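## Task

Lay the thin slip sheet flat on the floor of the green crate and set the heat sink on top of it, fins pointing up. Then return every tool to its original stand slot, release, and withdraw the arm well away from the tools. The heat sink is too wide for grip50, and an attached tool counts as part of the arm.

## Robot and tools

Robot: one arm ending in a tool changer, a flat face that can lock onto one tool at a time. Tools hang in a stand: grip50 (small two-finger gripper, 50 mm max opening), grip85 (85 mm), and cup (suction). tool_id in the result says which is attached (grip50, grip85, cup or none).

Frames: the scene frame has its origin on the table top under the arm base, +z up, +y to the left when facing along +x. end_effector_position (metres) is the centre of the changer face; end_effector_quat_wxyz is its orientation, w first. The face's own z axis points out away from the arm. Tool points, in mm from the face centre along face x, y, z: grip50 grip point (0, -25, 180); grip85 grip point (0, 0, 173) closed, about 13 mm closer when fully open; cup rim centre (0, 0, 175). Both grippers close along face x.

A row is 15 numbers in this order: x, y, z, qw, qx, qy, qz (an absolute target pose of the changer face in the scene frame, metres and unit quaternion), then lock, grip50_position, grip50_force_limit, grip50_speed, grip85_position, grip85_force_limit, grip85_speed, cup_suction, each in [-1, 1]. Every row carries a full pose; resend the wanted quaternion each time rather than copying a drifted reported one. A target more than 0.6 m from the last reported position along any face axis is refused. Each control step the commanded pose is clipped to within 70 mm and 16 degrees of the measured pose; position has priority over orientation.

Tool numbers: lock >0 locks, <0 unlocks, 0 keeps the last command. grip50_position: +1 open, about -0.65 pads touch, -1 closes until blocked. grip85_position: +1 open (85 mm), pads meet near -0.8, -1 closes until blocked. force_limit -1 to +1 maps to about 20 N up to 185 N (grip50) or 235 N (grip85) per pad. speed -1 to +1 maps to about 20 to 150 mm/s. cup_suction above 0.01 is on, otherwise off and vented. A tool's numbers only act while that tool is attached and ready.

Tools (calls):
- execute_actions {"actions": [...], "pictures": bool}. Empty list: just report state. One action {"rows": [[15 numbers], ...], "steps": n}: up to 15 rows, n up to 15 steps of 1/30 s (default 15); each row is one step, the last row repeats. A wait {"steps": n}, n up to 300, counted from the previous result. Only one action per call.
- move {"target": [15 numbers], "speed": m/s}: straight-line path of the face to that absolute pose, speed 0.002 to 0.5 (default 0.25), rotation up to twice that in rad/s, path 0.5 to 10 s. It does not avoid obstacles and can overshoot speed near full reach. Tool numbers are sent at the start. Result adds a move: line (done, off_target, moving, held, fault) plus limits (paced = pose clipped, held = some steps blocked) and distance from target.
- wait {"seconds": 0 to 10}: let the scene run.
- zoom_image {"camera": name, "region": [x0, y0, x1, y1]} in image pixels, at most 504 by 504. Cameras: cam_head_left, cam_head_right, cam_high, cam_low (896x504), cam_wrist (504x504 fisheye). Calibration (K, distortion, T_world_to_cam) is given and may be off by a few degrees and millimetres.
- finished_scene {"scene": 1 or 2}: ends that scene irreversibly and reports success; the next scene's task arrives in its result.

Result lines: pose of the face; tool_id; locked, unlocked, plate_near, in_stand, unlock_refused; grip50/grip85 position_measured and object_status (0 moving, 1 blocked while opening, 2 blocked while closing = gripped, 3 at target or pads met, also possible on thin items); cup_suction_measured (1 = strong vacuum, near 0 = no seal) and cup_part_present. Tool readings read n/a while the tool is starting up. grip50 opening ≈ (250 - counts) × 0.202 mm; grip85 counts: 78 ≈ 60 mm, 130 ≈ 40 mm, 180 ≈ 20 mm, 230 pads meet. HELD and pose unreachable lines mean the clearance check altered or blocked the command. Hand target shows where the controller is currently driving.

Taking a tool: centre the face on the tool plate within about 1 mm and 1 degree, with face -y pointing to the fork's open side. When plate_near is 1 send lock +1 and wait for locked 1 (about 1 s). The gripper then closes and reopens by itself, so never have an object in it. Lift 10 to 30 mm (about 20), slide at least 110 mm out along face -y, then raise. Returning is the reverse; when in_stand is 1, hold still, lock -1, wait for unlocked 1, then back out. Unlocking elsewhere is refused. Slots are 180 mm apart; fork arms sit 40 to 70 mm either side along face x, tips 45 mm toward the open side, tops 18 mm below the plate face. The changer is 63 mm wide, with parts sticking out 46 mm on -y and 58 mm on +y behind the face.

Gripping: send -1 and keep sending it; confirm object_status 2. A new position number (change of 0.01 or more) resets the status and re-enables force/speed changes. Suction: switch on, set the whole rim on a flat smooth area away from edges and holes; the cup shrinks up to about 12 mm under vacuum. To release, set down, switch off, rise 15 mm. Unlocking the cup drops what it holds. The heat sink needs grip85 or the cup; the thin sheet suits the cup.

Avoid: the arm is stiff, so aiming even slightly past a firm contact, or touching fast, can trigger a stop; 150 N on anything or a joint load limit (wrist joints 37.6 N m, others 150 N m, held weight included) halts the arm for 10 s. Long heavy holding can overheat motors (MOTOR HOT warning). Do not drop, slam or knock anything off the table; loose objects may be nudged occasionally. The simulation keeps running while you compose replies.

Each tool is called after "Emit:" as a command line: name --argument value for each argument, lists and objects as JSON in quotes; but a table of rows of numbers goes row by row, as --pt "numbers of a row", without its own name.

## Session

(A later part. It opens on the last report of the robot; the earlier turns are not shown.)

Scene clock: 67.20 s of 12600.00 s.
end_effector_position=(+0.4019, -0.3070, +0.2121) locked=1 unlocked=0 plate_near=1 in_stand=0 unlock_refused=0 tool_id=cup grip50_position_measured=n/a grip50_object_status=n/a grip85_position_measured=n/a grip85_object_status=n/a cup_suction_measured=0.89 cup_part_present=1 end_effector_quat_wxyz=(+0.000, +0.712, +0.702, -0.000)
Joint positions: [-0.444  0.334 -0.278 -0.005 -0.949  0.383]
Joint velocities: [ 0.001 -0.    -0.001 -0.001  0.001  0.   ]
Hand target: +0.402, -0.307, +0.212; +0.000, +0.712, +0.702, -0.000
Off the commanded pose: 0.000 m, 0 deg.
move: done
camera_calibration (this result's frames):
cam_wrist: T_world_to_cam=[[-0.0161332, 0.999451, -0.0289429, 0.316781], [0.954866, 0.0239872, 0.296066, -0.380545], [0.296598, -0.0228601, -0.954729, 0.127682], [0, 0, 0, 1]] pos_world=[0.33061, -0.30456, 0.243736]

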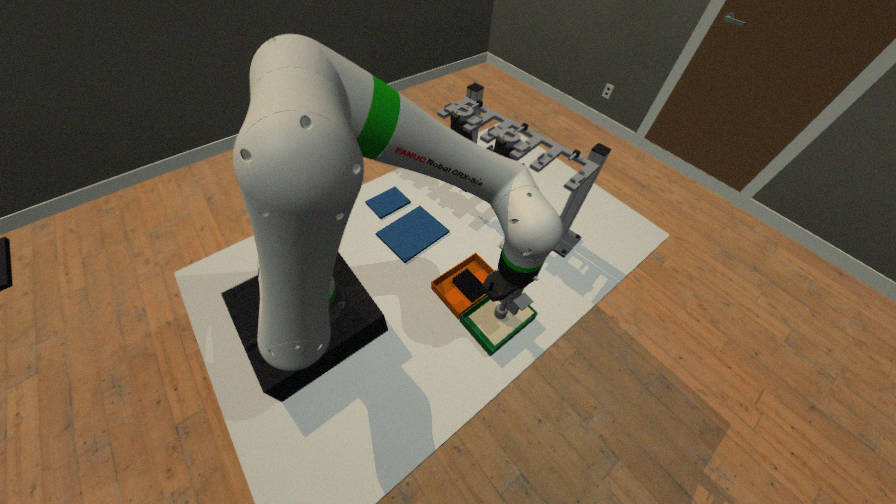

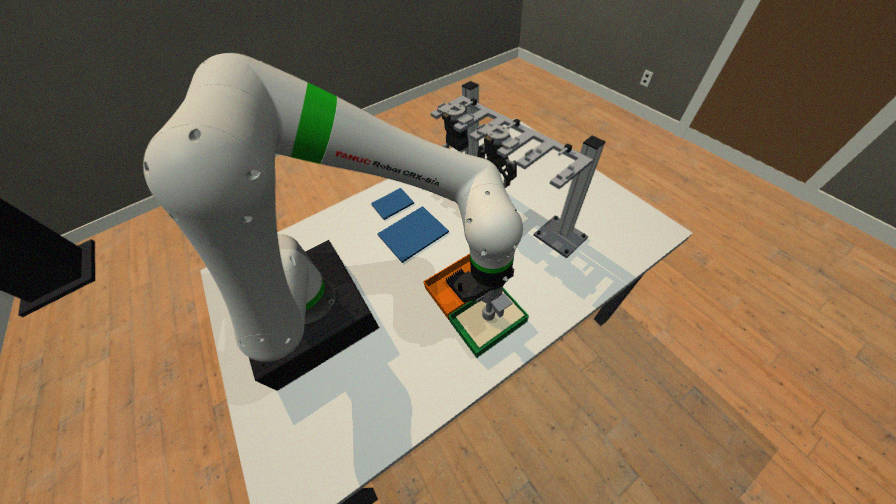

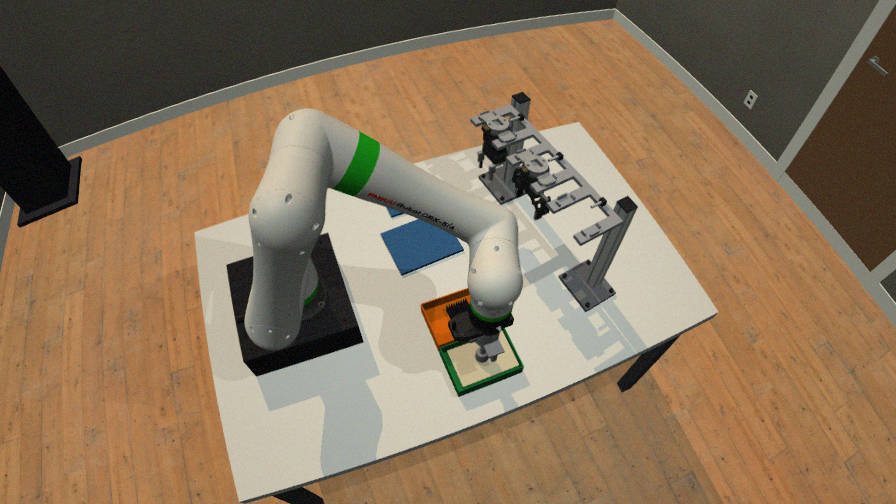

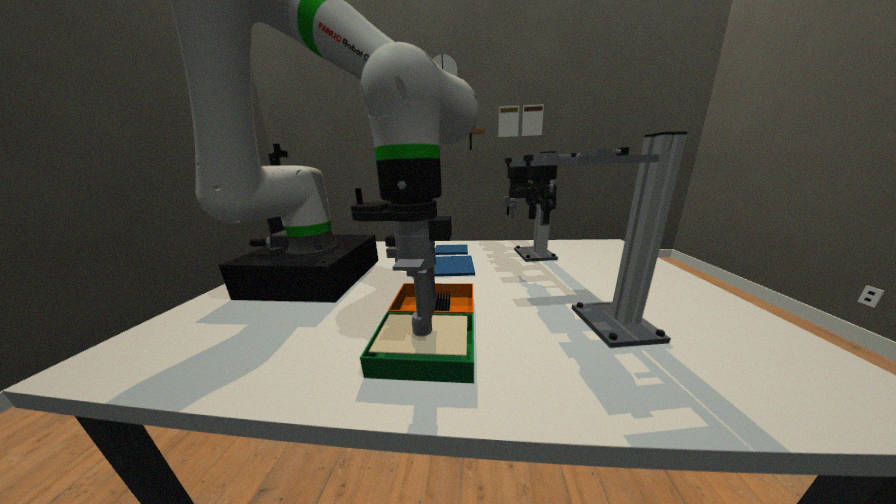

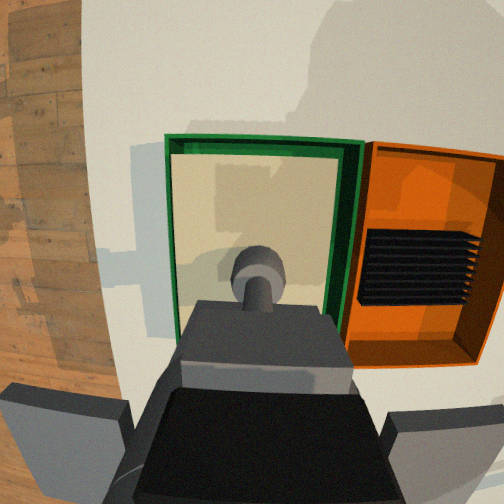

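Emit:
execute_actions --actions '[{"rows":[[0.402,-0.301,0.212,0,0.712,0.702,0,0,1,0,0,1,0,0,1]]}]' --pictures false

Emit:
move --target '[0.402,-0.301,0.176,0,0.712,0.702,0,0,1,0,0,1,0,0,1]' --speed 0.025

Emit:
execute_actions --actions '[{"rows":[[0.402,-0.301,0.176,0,0.712,0.702,0,0,1,0,0,1,0,0,0]]}]' --pictures false

Emit:
move --target '[0.402,-0.301,0.25,0,0.712,0.702,0,0,1,0,0,1,0,0,0]' --speed 0.08

Emit:
move --target '[0.5415,-0.1896,0.379,0,0.66,0.7513,0,0,1,0,0,1,0,0,0]'

Emit:
move --target '[0.7002,-0.169,0.379,0,0.66,0.7513,0,0,1,0,0,1,0,0,0]' --speed 0.11

Emit:
move --target '[0.7002,-0.169,0.3596,0,0.66,0.7513,0,0,1,0,0,1,0,0,0]' --speed 0.02

Emit:
execute_actions --actions '[{"rows":[[0.7002,-0.169,0.3596,0,0.66,0.7513,0,-1,1,0,0,1,0,0,0]]}]' --pictures false

Emit:
execute_actions --actions '[{"steps":25}]' --pictures false

Scene clock: 71.43 s of 12600.00 s.
end_effector_position=(+0.4020, -0.3010, +0.2120) locked=1 unlocked=0 plate_near=1 in_stand=0 unlock_refused=0 tool_id=cup grip50_position_measured=n/a grip50_object_status=n/a grip85_position_measured=n/a grip85_object_status=n/a cup_suction_measured=0.89 cup_part_present=1 end_effector_quat_wxyz=(+0.000, +0.712, +0.702, -0.000)
Joint positions: [-0.433  0.326 -0.289 -0.005 -0.946  0.372]
Joint velocities: [-0.001  0.     0.     0.    -0.     0.   ]
Hand target: +0.402, -0.301, +0.212; -0.000, +0.712, +0.702, -0.000
Off the commanded pose: 0.000 m, 0 deg.
Steps of this call (steps 1 to 112: nothing new was sent; steps 113 to 127: all 15 steps of this action). Readings (end_effector_position | what the end effector reports):
113: (+0.4019, -0.3069, +0.2120) | locked=1 unlocked=0 plate_near=1 in_stand=0 unlock_refused=0 tool_id=cup grip50_position_measured=n/a grip50_object_status=n/a grip85_position_measured=n/a grip85_object_status=n/a cup_suction_measured=0.89 cup_part_present=1
114: (+0.4019, -0.3057, +0.2119) | locked=1 unlocked=0 plate_near=1 in_stand=0 unlock_refused=0 tool_id=cup grip50_position_measured=n/a grip50_object_status=n/a grip85_position_measured=n/a grip85_object_status=n/a cup_suction_measured=0.89 cup_part_present=1
116: (+0.4019, -0.3022, +0.2119) | locked=1 unlocked=0 plate_near=1 in_stand=0 unlock_refused=0 tool_id=cup grip50_position_measured=n/a grip50_object_status=n/a grip85_position_measured=n/a grip85_object_status=n/a cup_suction_measured=0.89 cup_part_present=1
120: (+0.4020, -0.3011, +0.2120) | locked=1 unlocked=0 plate_near=1 in_stand=0 unlock_refused=0 tool_id=cup grip50_position_measured=n/a grip50_object_status=n/a grip85_position_measured=n/a grip85_object_status=n/a cup_suction_measured=0.89 cup_part_present=1
127: the state above

Scene clock: 73.37 s of 12600.00 s.
end_effector_position=(+0.4019, -0.3010, +0.1761) locked=1 unlocked=0 plate_near=1 in_stand=0 unlock_refused=0 tool_id=cup grip50_position_measured=n/a grip50_object_status=n/a grip85_position_measured=n/a grip85_object_status=n/a cup_suction_measured=0.89 cup_part_present=1 end_effector_quat_wxyz=(+0.000, +0.712, +0.702, -0.000)
Joint positions: [-0.432  0.383 -0.314 -0.005 -0.864  0.372]
Joint velocities: [0.    0.001 0.    0.    0.001 0.001]
Hand target: +0.402, -0.301, +0.176; +0.000, +0.712, +0.702, -0.000
Off the commanded pose: 0.000 m, 0 deg.
move: done
camera_calibration (this result's frames):
cam_wrist: T_world_to_cam=[[-0.0160802, 0.999451, -0.0289581, 0.309707], [0.954869, 0.023941, 0.296059, -0.370025], [0.29659, -0.0228905, -0.95473, 0.0934649], [0, 0, 0, 1]] pos_world=[0.330585, -0.298539, 0.207752]

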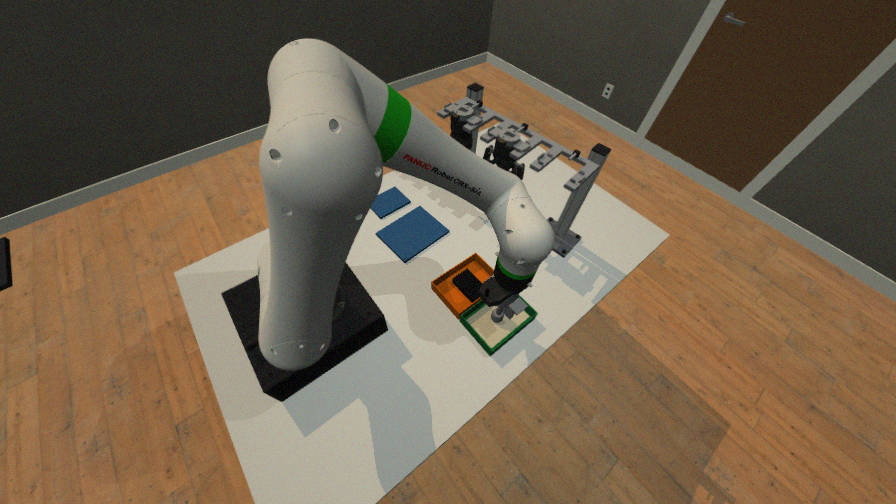

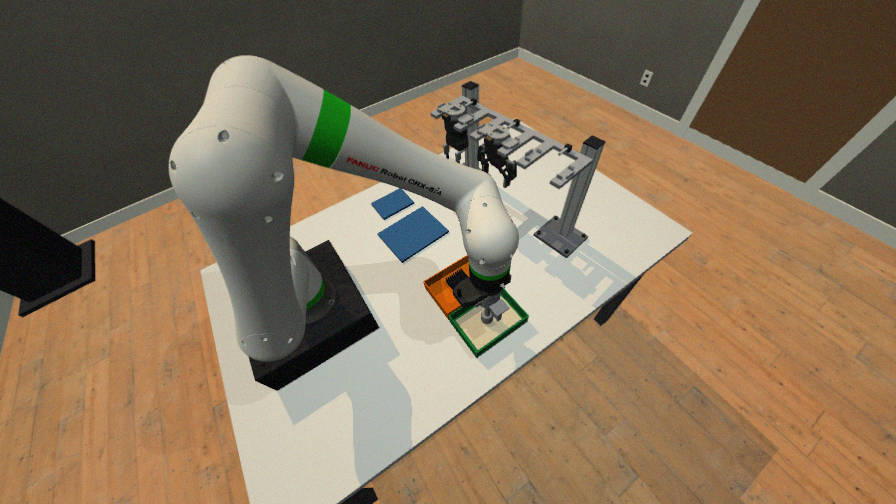

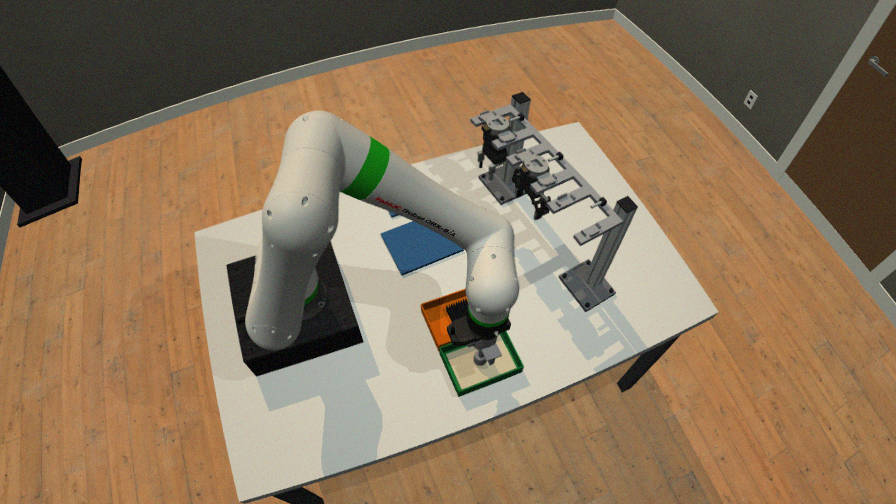

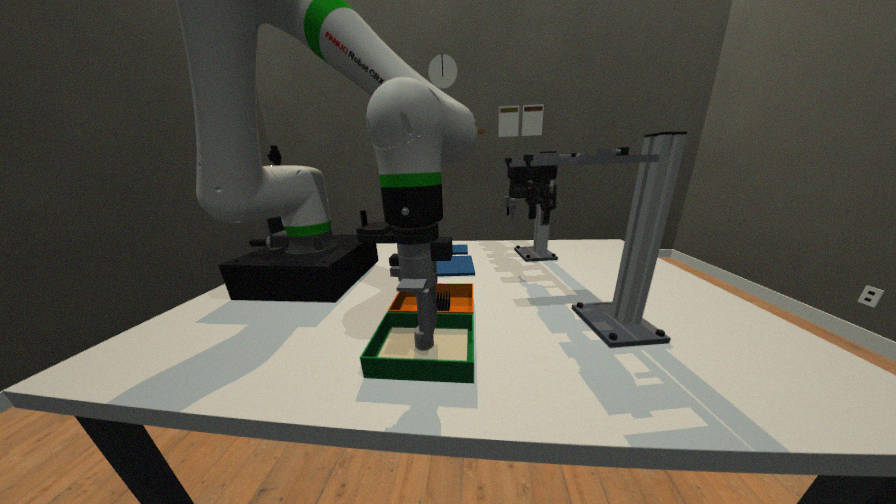

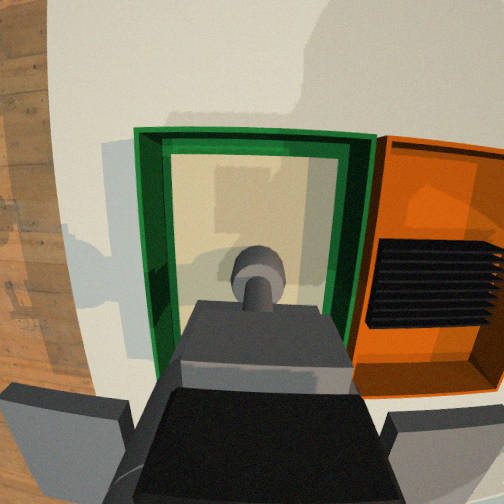

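Scene clock: 73.87 s of 12600.00 s.
end_effector_position=(+0.4020, -0.3010, +0.1760) locked=1 unlocked=0 plate_near=1 in_stand=0 unlock_refused=0 tool_id=cup grip50_position_measured=n/a grip50_object_status=n/a grip85_position_measured=n/a grip85_object_status=n/a cup_suction_measured=0.00 cup_part_present=0 end_effector_quat_wxyz=(+0.000, +0.712, +0.702, +0.000)
Joint positions: [-0.432  0.383 -0.314 -0.005 -0.864  0.372]
Joint velocities: [ 0.  0.  0.  0. -0. -0.]
Hand target: +0.402, -0.301, +0.176; +0.000, +0.712, +0.702, -0.000
Off the commanded pose: 0.000 m, 0 deg.
Steps of this call (steps 1 to 15: all 15 steps of this action). Readings (end_effector_position | what the end effector reports):
1: (+0.4019, -0.3010, +0.1761) | locked=1 unlocked=0 plate_near=1 in_stand=0 unlock_refused=0 tool_id=cup grip50_position_measured=n/a grip50_object_status=n/a grip85_position_measured=n/a grip85_object_status=n/a cup_suction_measured=0.69 cup_part_present=1
2: (+0.4018, -0.3010, +0.1760) | locked=1 unlocked=0 plate_near=1 in_stand=0 unlock_refused=0 tool_id=cup grip50_position_measured=n/a grip50_object_status=n/a grip85_position_measured=n/a grip85_object_status=n/a cup_suction_measured=0.15 cup_part_present=0
4: (+0.4018, -0.3009, +0.1759) | locked=1 unlocked=0 plate_near=1 in_stand=0 unlock_refused=0 tool_id=cup grip50_position_measured=n/a grip50_object_status=n/a grip85_position_measured=n/a grip85_object_status=n/a cup_suction_measured=0.00 cup_part_present=0
8: (+0.4019, -0.3010, +0.1759) | locked=1 unlocked=0 plate_near=1 in_stand=0 unlock_refused=0 tool_id=cup grip50_position_measured=n/a grip50_object_status=n/a grip85_position_measured=n/a grip85_object_status=n/a cup_suction_measured=0.00 cup_part_present=0
15: the state above

Scene clock: 75.37 s of 12600.00 s.
end_effector_position=(+0.4023, -0.3011, +0.2499) locked=1 unlocked=0 plate_near=1 in_stand=0 unlock_refused=0 tool_id=cup grip50_position_measured=n/a grip50_object_status=n/a grip85_position_measured=n/a grip85_object_status=n/a cup_suction_measured=0.00 cup_part_present=0 end_effector_quat_wxyz=(-0.000, +0.712, +0.702, +0.000)
Joint positions: [-0.433  0.274 -0.253 -0.005 -1.034  0.372]
Joint velocities: [-0.    -0.     0.    -0.001 -0.001  0.001]
Hand target: +0.402, -0.301, +0.250; -0.000, +0.712, +0.702, +0.000
Off the commanded pose: 0.000 m, 0 deg.
move: done
camera_calibration (this result's frames):
cam_wrist: T_world_to_cam=[[-0.0167888, 0.999449, -0.0286225, 0.312141], [0.95483, 0.0245202, 0.296139, -0.392128], [0.296677, -0.0223578, -0.954716, 0.16394], [0, 0, 0, 1]] pos_world=[0.331019, -0.298689, 0.281575]

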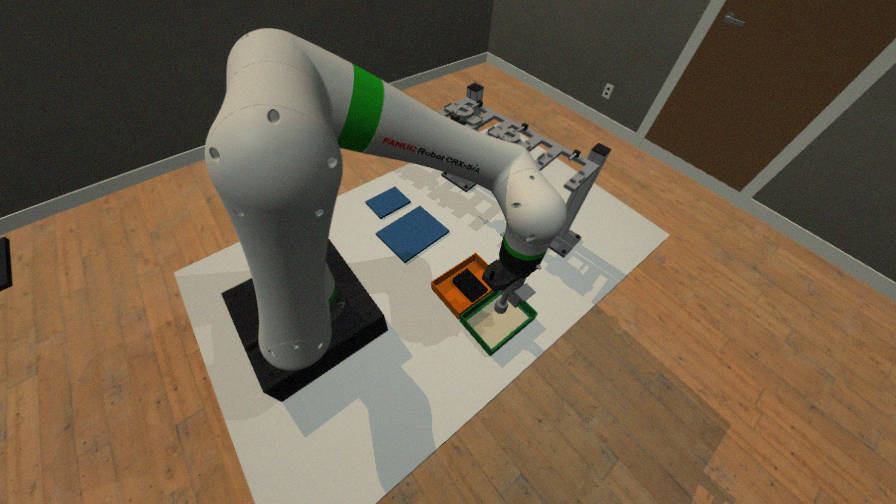

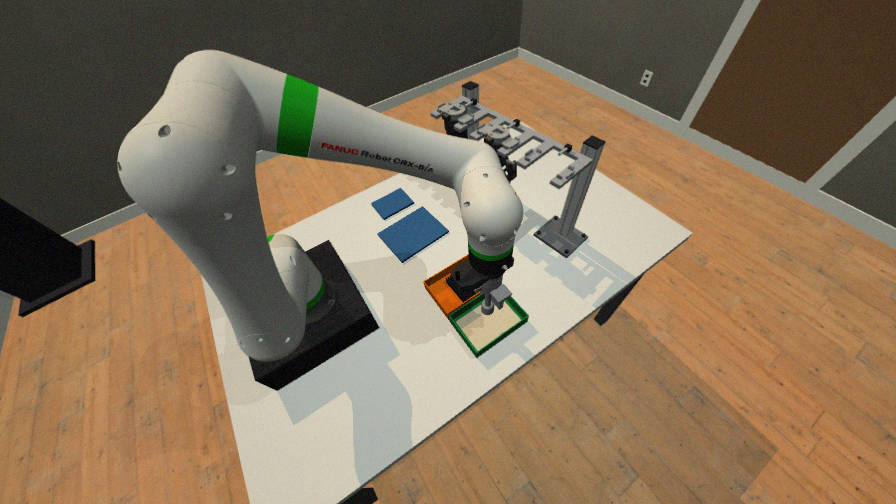

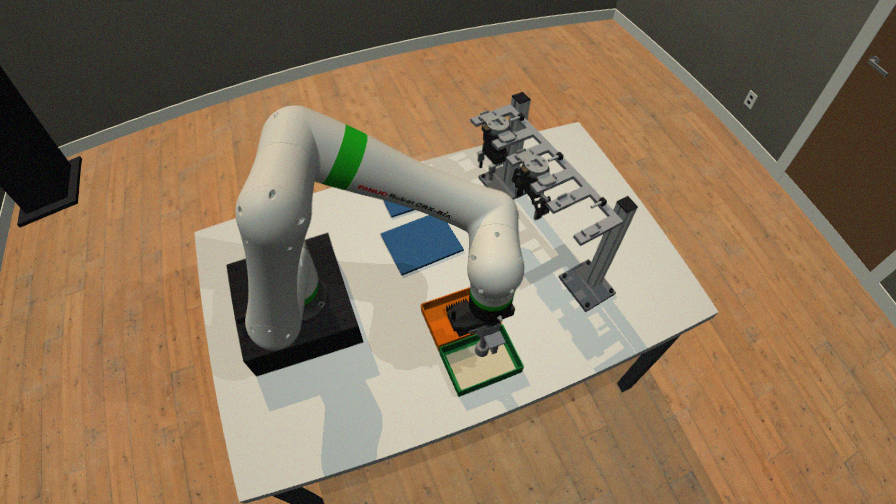

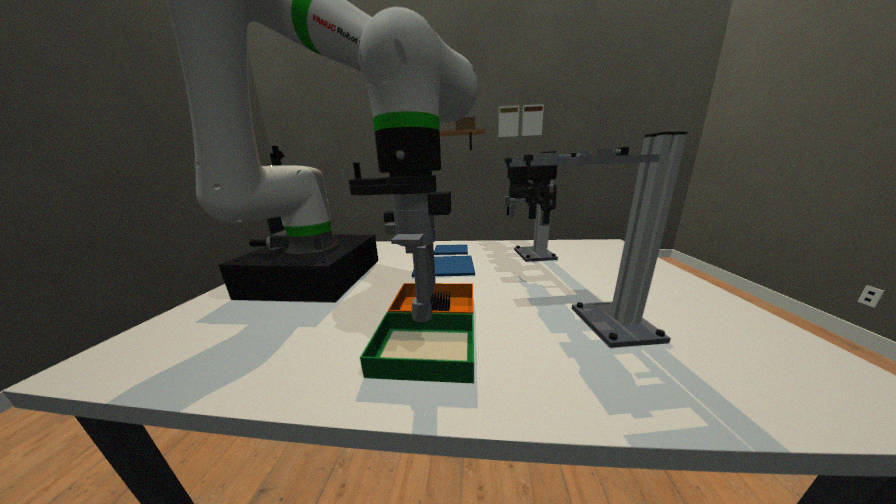

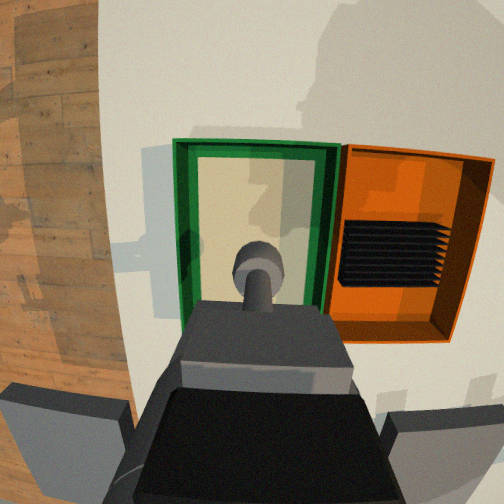

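Scene clock: 76.70 s of 12600.00 s.
end_effector_position=(+0.5422, -0.1903, +0.3787) locked=1 unlocked=0 plate_near=1 in_stand=0 unlock_refused=0 tool_id=cup grip50_position_measured=n/a grip50_object_status=n/a grip85_position_measured=n/a grip85_object_status=n/a cup_suction_measured=0.00 cup_part_present=0 end_effector_quat_wxyz=(-0.000, +0.660, +0.752, -0.001)
Joint positions: [-0.159  0.329  0.142 -0.    -1.374  0.24 ]
Joint velocities: [ 0.001  0.001  0.003 -0.005 -0.001  0.   ]
Hand target: +0.542, -0.190, +0.379; -0.000, +0.660, +0.752, -0.000
Off the commanded pose: 0.001 m, 0 deg.
move: done
camera_calibration (this result's frames):
cam_wrist: T_world_to_cam=[[-0.159941, 0.986689, -0.0293837, 0.282934], [0.941735, 0.161441, 0.295078, -0.533026], [0.295894, 0.0195232, -0.955021, 0.256427], [0, 0, 0, 1]] pos_world=[0.471347, -0.198121, 0.410491]

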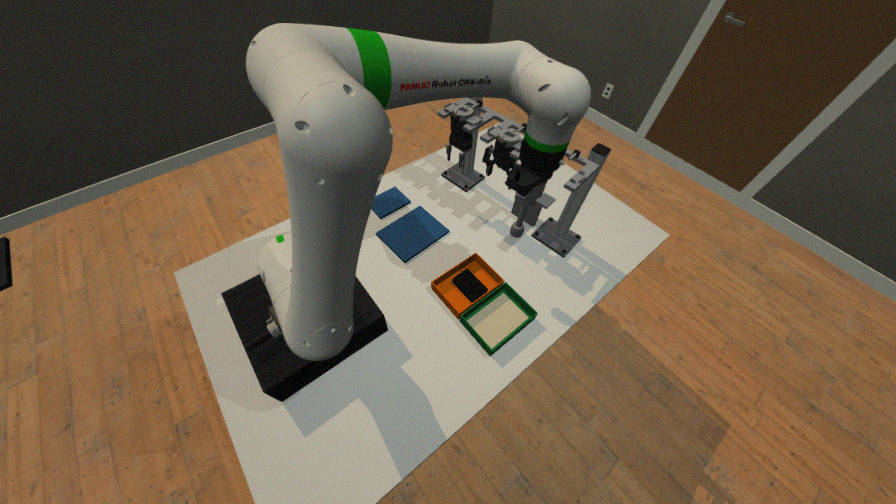

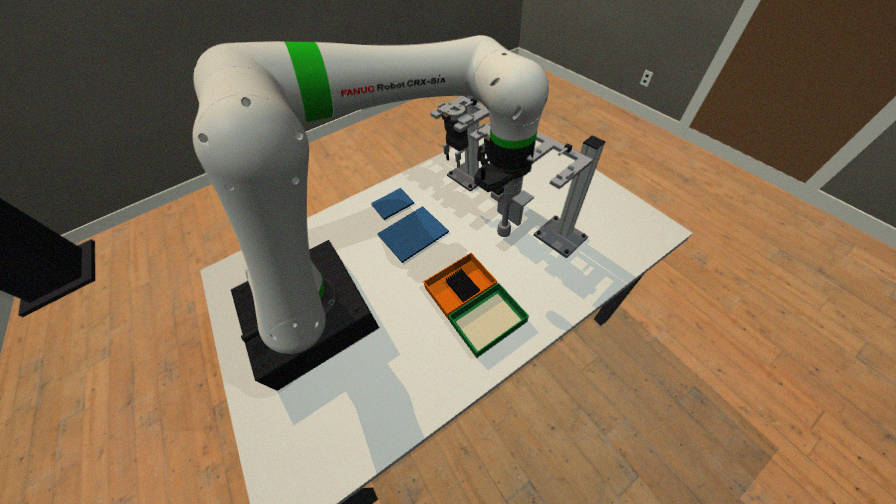

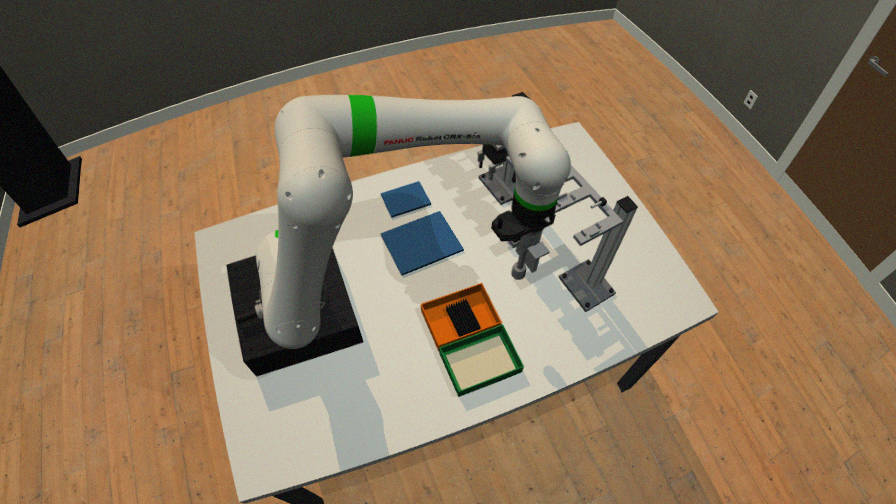

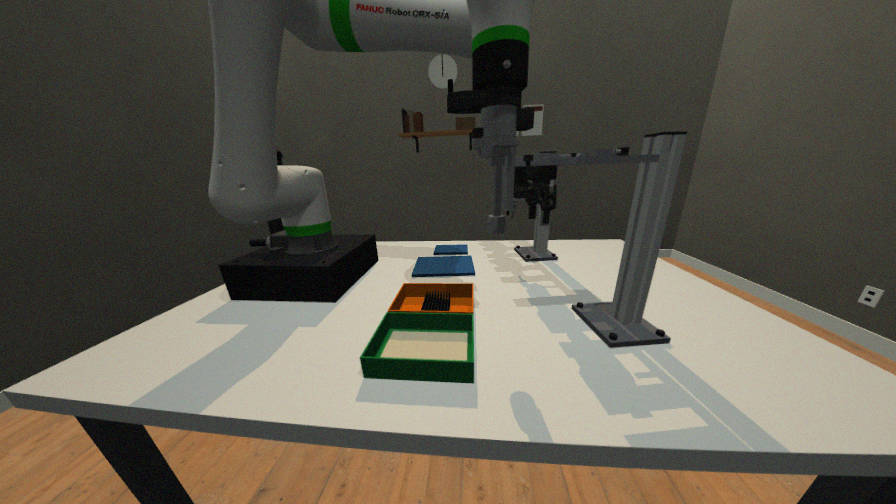

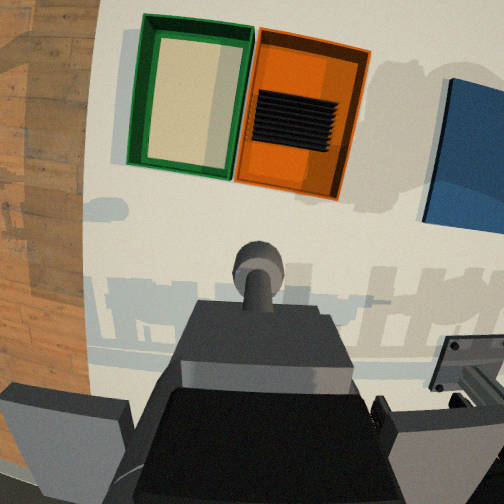

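Scene clock: 78.53 s of 12600.00 s.
end_effector_position=(+0.7004, -0.1695, +0.3787) locked=1 unlocked=0 plate_near=1 in_stand=0 unlock_refused=0 tool_id=cup grip50_position_measured=n/a grip50_object_status=n/a grip85_position_measured=n/a grip85_object_status=n/a cup_suction_measured=0.00 cup_part_present=0 end_effector_quat_wxyz=(+0.000, +0.660, +0.752, -0.000)
Joint positions: [-0.106  0.731  0.741  0.    -1.571  0.186]
Joint velocities: [-0.     0.003  0.004 -0.005 -0.003  0.001]
Hand target: +0.700, -0.169, +0.379; -0.000, +0.660, +0.751, -0.000
Off the commanded pose: 0.001 m, 0 deg.
move: done
camera_calibration (this result's frames):
cam_wrist: T_world_to_cam=[[-0.159589, 0.986747, -0.0293553, 0.287482], [0.941555, 0.161082, 0.295848, -0.685541], [0.296656, 0.0195744, -0.954784, 0.208538], [0, 0, 0, 1]] pos_world=[0.62949, -0.177326, 0.410364]

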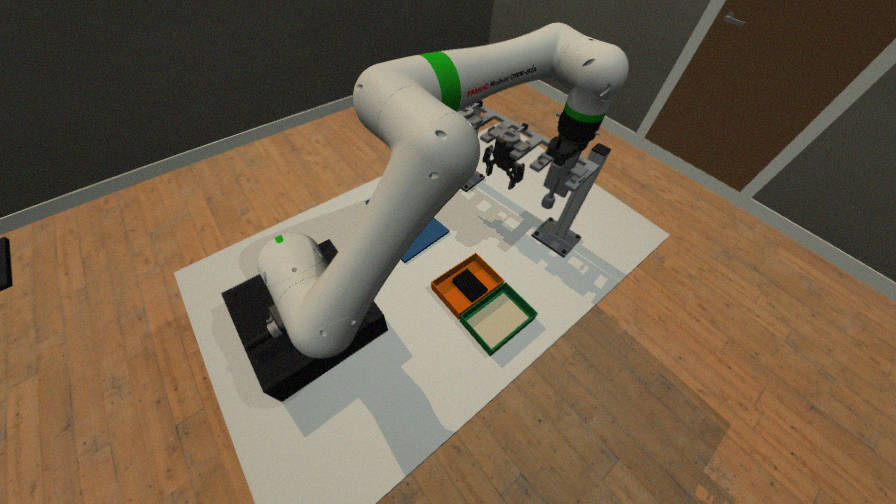

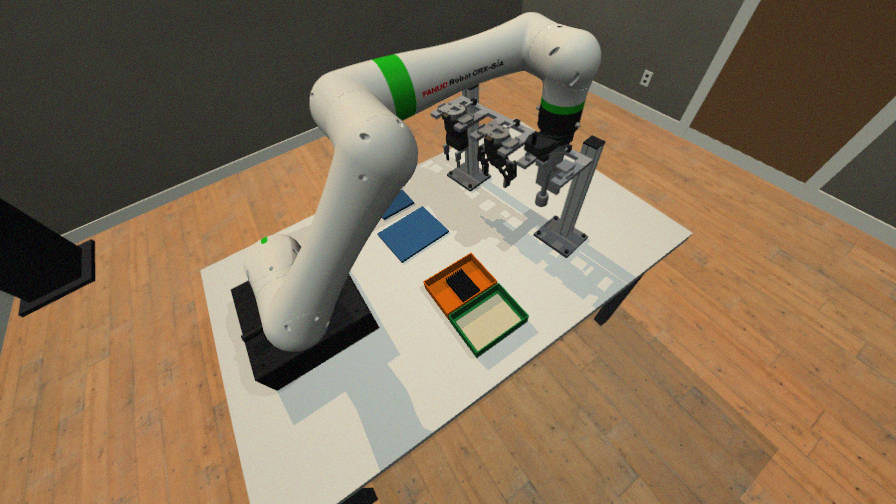

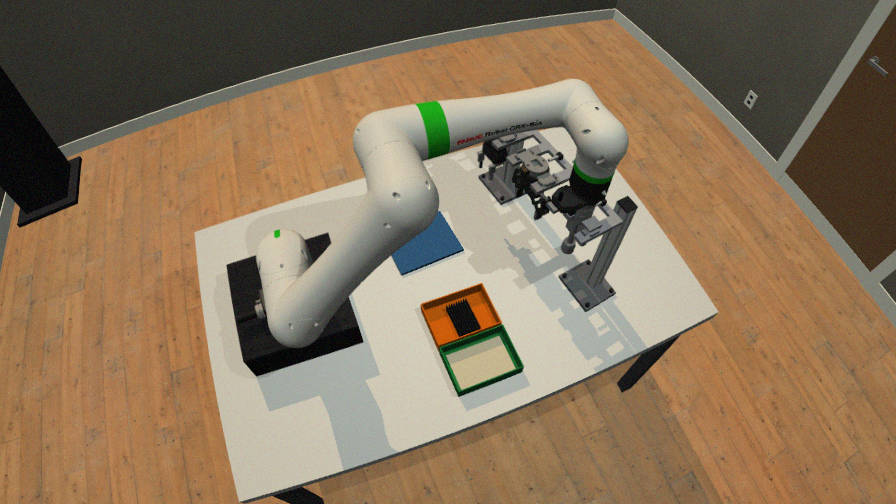

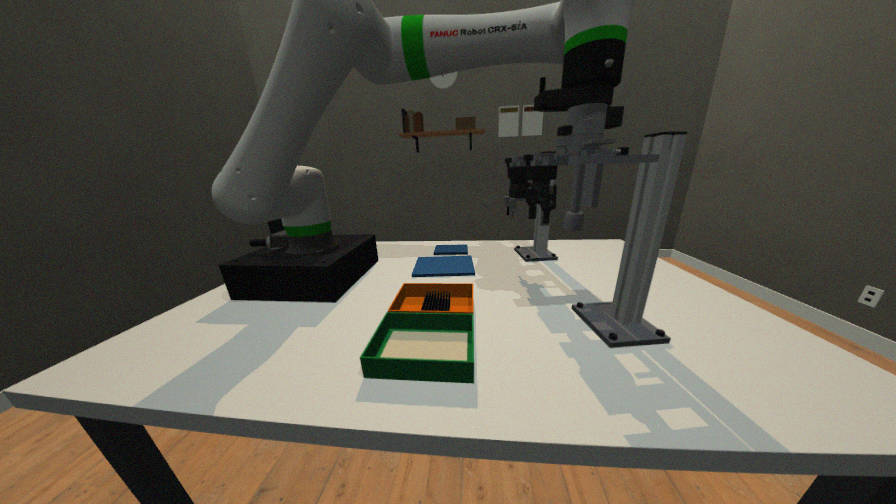

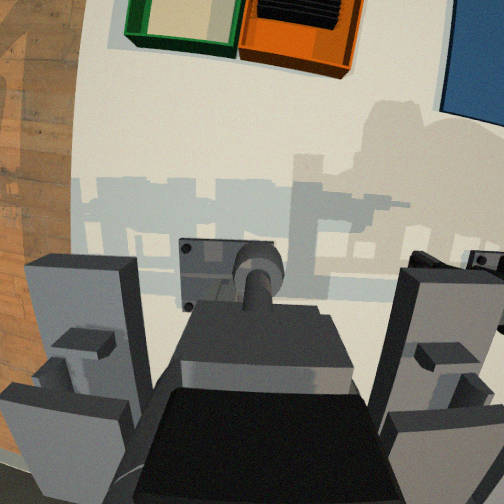

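Scene clock: 79.73 s of 12600.00 s.
end_effector_position=(+0.7002, -0.1687, +0.3596) locked=1 unlocked=0 plate_near=1 in_stand=1 unlock_refused=0 tool_id=cup grip50_position_measured=n/a grip50_object_status=n/a grip85_position_measured=n/a grip85_object_status=n/a cup_suction_measured=0.00 cup_part_present=0 end_effector_quat_wxyz=(-0.000, +0.660, +0.751, +0.000)
Joint positions: [-0.105  0.731  0.697 -0.001 -1.527  0.185]
Joint velocities: [ 0.     0.001 -0.002 -0.001  0.001  0.001]
Hand target: +0.700, -0.169, +0.360; +0.000, +0.660, +0.751, -0.000
Off the commanded pose: 0.000 m, 0 deg.
move: done
camera_calibration (this result's frames):
cam_wrist: T_world_to_cam=[[-0.159019, 0.986864, -0.0285033, 0.285452], [0.941585, 0.160277, 0.29619, -0.680109], [0.296868, 0.0202615, -0.954704, 0.190313], [0, 0, 0, 1]] pos_world=[0.629274, -0.176552, 0.391271]

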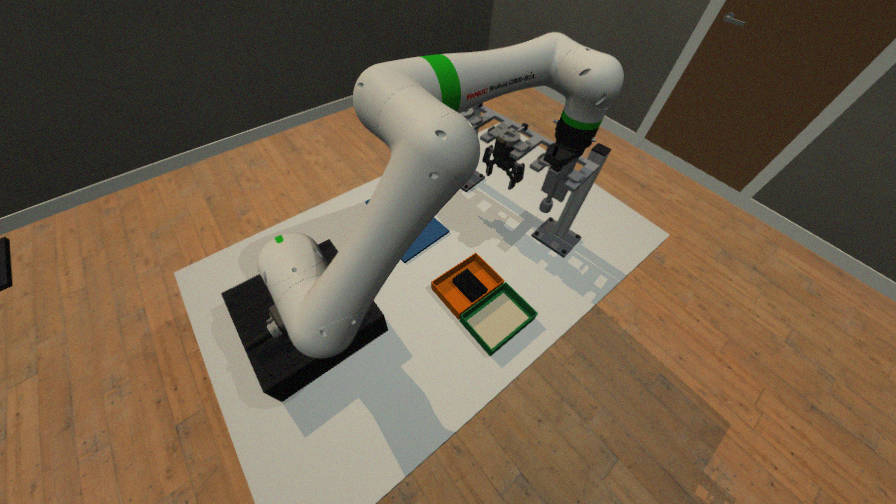

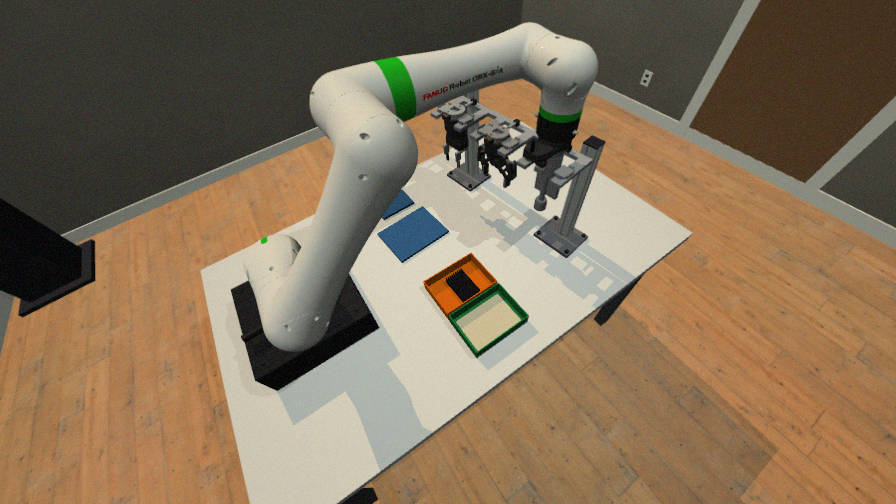

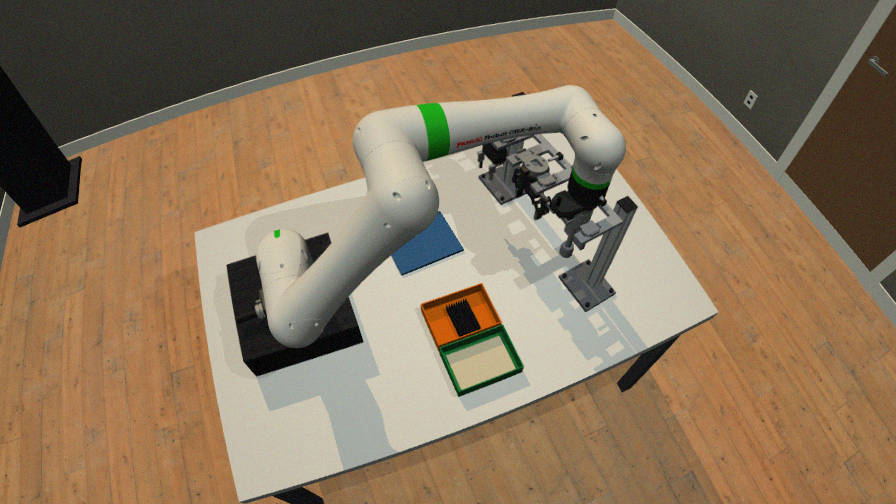

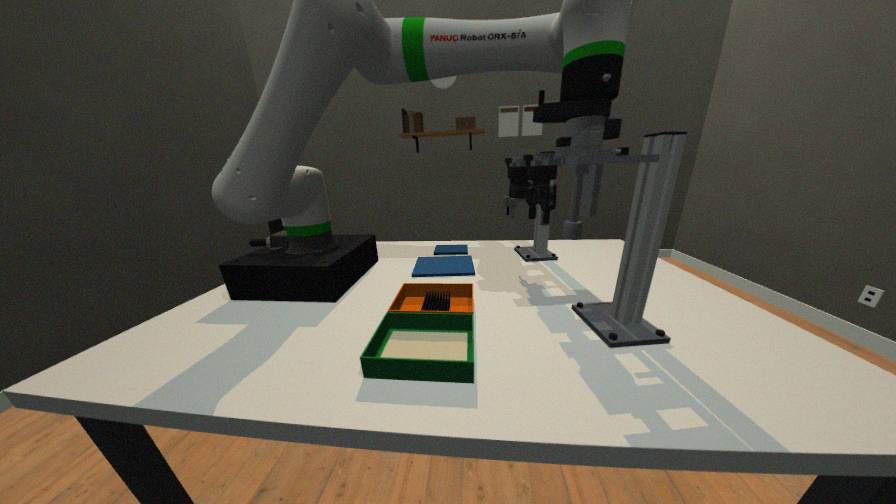

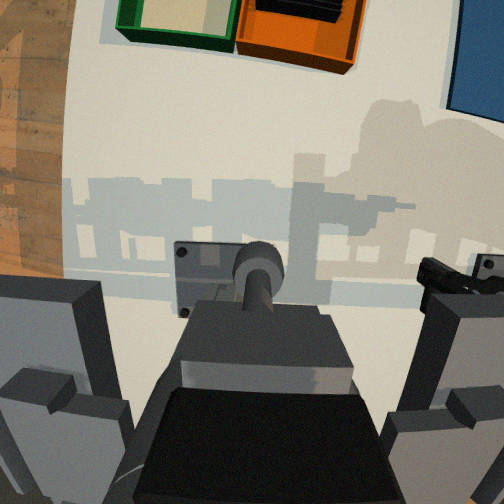

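Scene clock: 80.23 s of 12600.00 s.
end_effector_position=(+0.7002, -0.1688, +0.3596) locked=0 unlocked=0 plate_near=1 in_stand=1 unlock_refused=0 tool_id=none grip50_position_measured=n/a grip50_object_status=n/a grip85_position_measured=n/a grip85_object_status=n/a cup_suction_measured=n/a cup_part_present=n/a end_effector_quat_wxyz=(-0.000, +0.660, +0.751, +0.000)
Joint positions: [-0.105  0.732  0.698 -0.001 -1.527  0.185]
Joint velocities: [-0.001  0.     0.    -0.    -0.    -0.002]
Hand target: +0.700, -0.169, +0.360; +0.000, +0.660, +0.751, +0.000
Off the commanded pose: 0.000 m, 0 deg.
Steps of this call (steps 1 to 15: all 15 steps of this action). Readings (end_effector_position | what the end effector reports):
1: (+0.7002, -0.1687, +0.3595) | locked=1 unlocked=0 plate_near=1 in_stand=1 unlock_refused=0 tool_id=cup grip50_position_measured=n/a grip50_object_status=n/a grip85_position_measured=n/a grip85_object_status=n/a cup_suction_measured=0.00 cup_part_present=0
2: (+0.7002, -0.1687, +0.3594) | locked=1 unlocked=0 plate_near=1 in_stand=1 unlock_refused=0 tool_id=cup grip50_position_measured=n/a grip50_object_status=n/a grip85_position_measured=n/a grip85_object_status=n/a cup_suction_measured=0.00 cup_part_present=0
4: (+0.7002, -0.1687, +0.3593) | locked=1 unlocked=0 plate_near=1 in_stand=1 unlock_refused=0 tool_id=cup grip50_position_measured=n/a grip50_object_status=n/a grip85_position_measured=n/a grip85_object_status=n/a cup_suction_measured=0.00 cup_part_present=0
8: (+0.7002, -0.1687, +0.3594) | locked=0 unlocked=0 plate_near=1 in_stand=1 unlock_refused=0 tool_id=none grip50_position_measured=n/a grip50_object_status=n/a grip85_position_measured=n/a grip85_object_status=n/a cup_suction_measured=n/a cup_part_present=n/a
15: the state above

Scene clock: 81.07 s of 12600.00 s.
end_effector_position=(+0.7002, -0.1690, +0.3596) locked=0 unlocked=1 plate_near=1 in_stand=1 unlock_refused=0 tool_id=none grip50_position_measured=n/a grip50_object_status=n/a grip85_position_measured=n/a grip85_object_status=n/a cup_suction_measured=n/a cup_part_present=n/a end_effector_quat_wxyz=(-0.000, +0.660, +0.751, -0.000)
Joint positions: [-0.105  0.732  0.698 -0.001 -1.527  0.185]
Joint velocities: [-0.     0.001  0.    -0.001  0.     0.001]
Hand target: +0.700, -0.169, +0.360; +0.000, +0.660, +0.751, +0.000
Off the commanded pose: 0.000 m, 0 deg.
Steps of this call (steps 1 to 25: nothing new was sent). Readings (end_effector_position | what the end effector reports):
1: (+0.7002, -0.1689, +0.3596) | locked=0 unlocked=0 plate_near=1 in_stand=1 unlock_refused=0 tool_id=none grip50_position_measured=n/a grip50_object_status=n/a grip85_position_measured=n/a grip85_object_status=n/a cup_suction_measured=n/a cup_part_present=n/a
2: (+0.7002, -0.1689, +0.3596) | locked=0 unlocked=0 plate_near=1 in_stand=1 unlock_refused=0 tool_id=none grip50_position_measured=n/a grip50_object_status=n/a grip85_position_measured=n/a grip85_object_status=n/a cup_suction_measured=n/a cup_part_present=n/a
4: (+0.7002, -0.1689, +0.3596) | locked=0 unlocked=0 plate_near=1 in_stand=1 unlock_refused=0 tool_id=none grip50_position_measured=n/a grip50_object_status=n/a grip85_position_measured=n/a grip85_object_status=n/a cup_suction_measured=n/a cup_part_present=n/a
8: (+0.7002, -0.1689, +0.3596) | locked=0 unlocked=0 plate_near=1 in_stand=1 unlock_refused=0 tool_id=none grip50_position_measured=n/a grip50_object_status=n/a grip85_position_measured=n/a grip85_object_status=n/a cup_suction_measured=n/a cup_part_present=n/a
25: the state above


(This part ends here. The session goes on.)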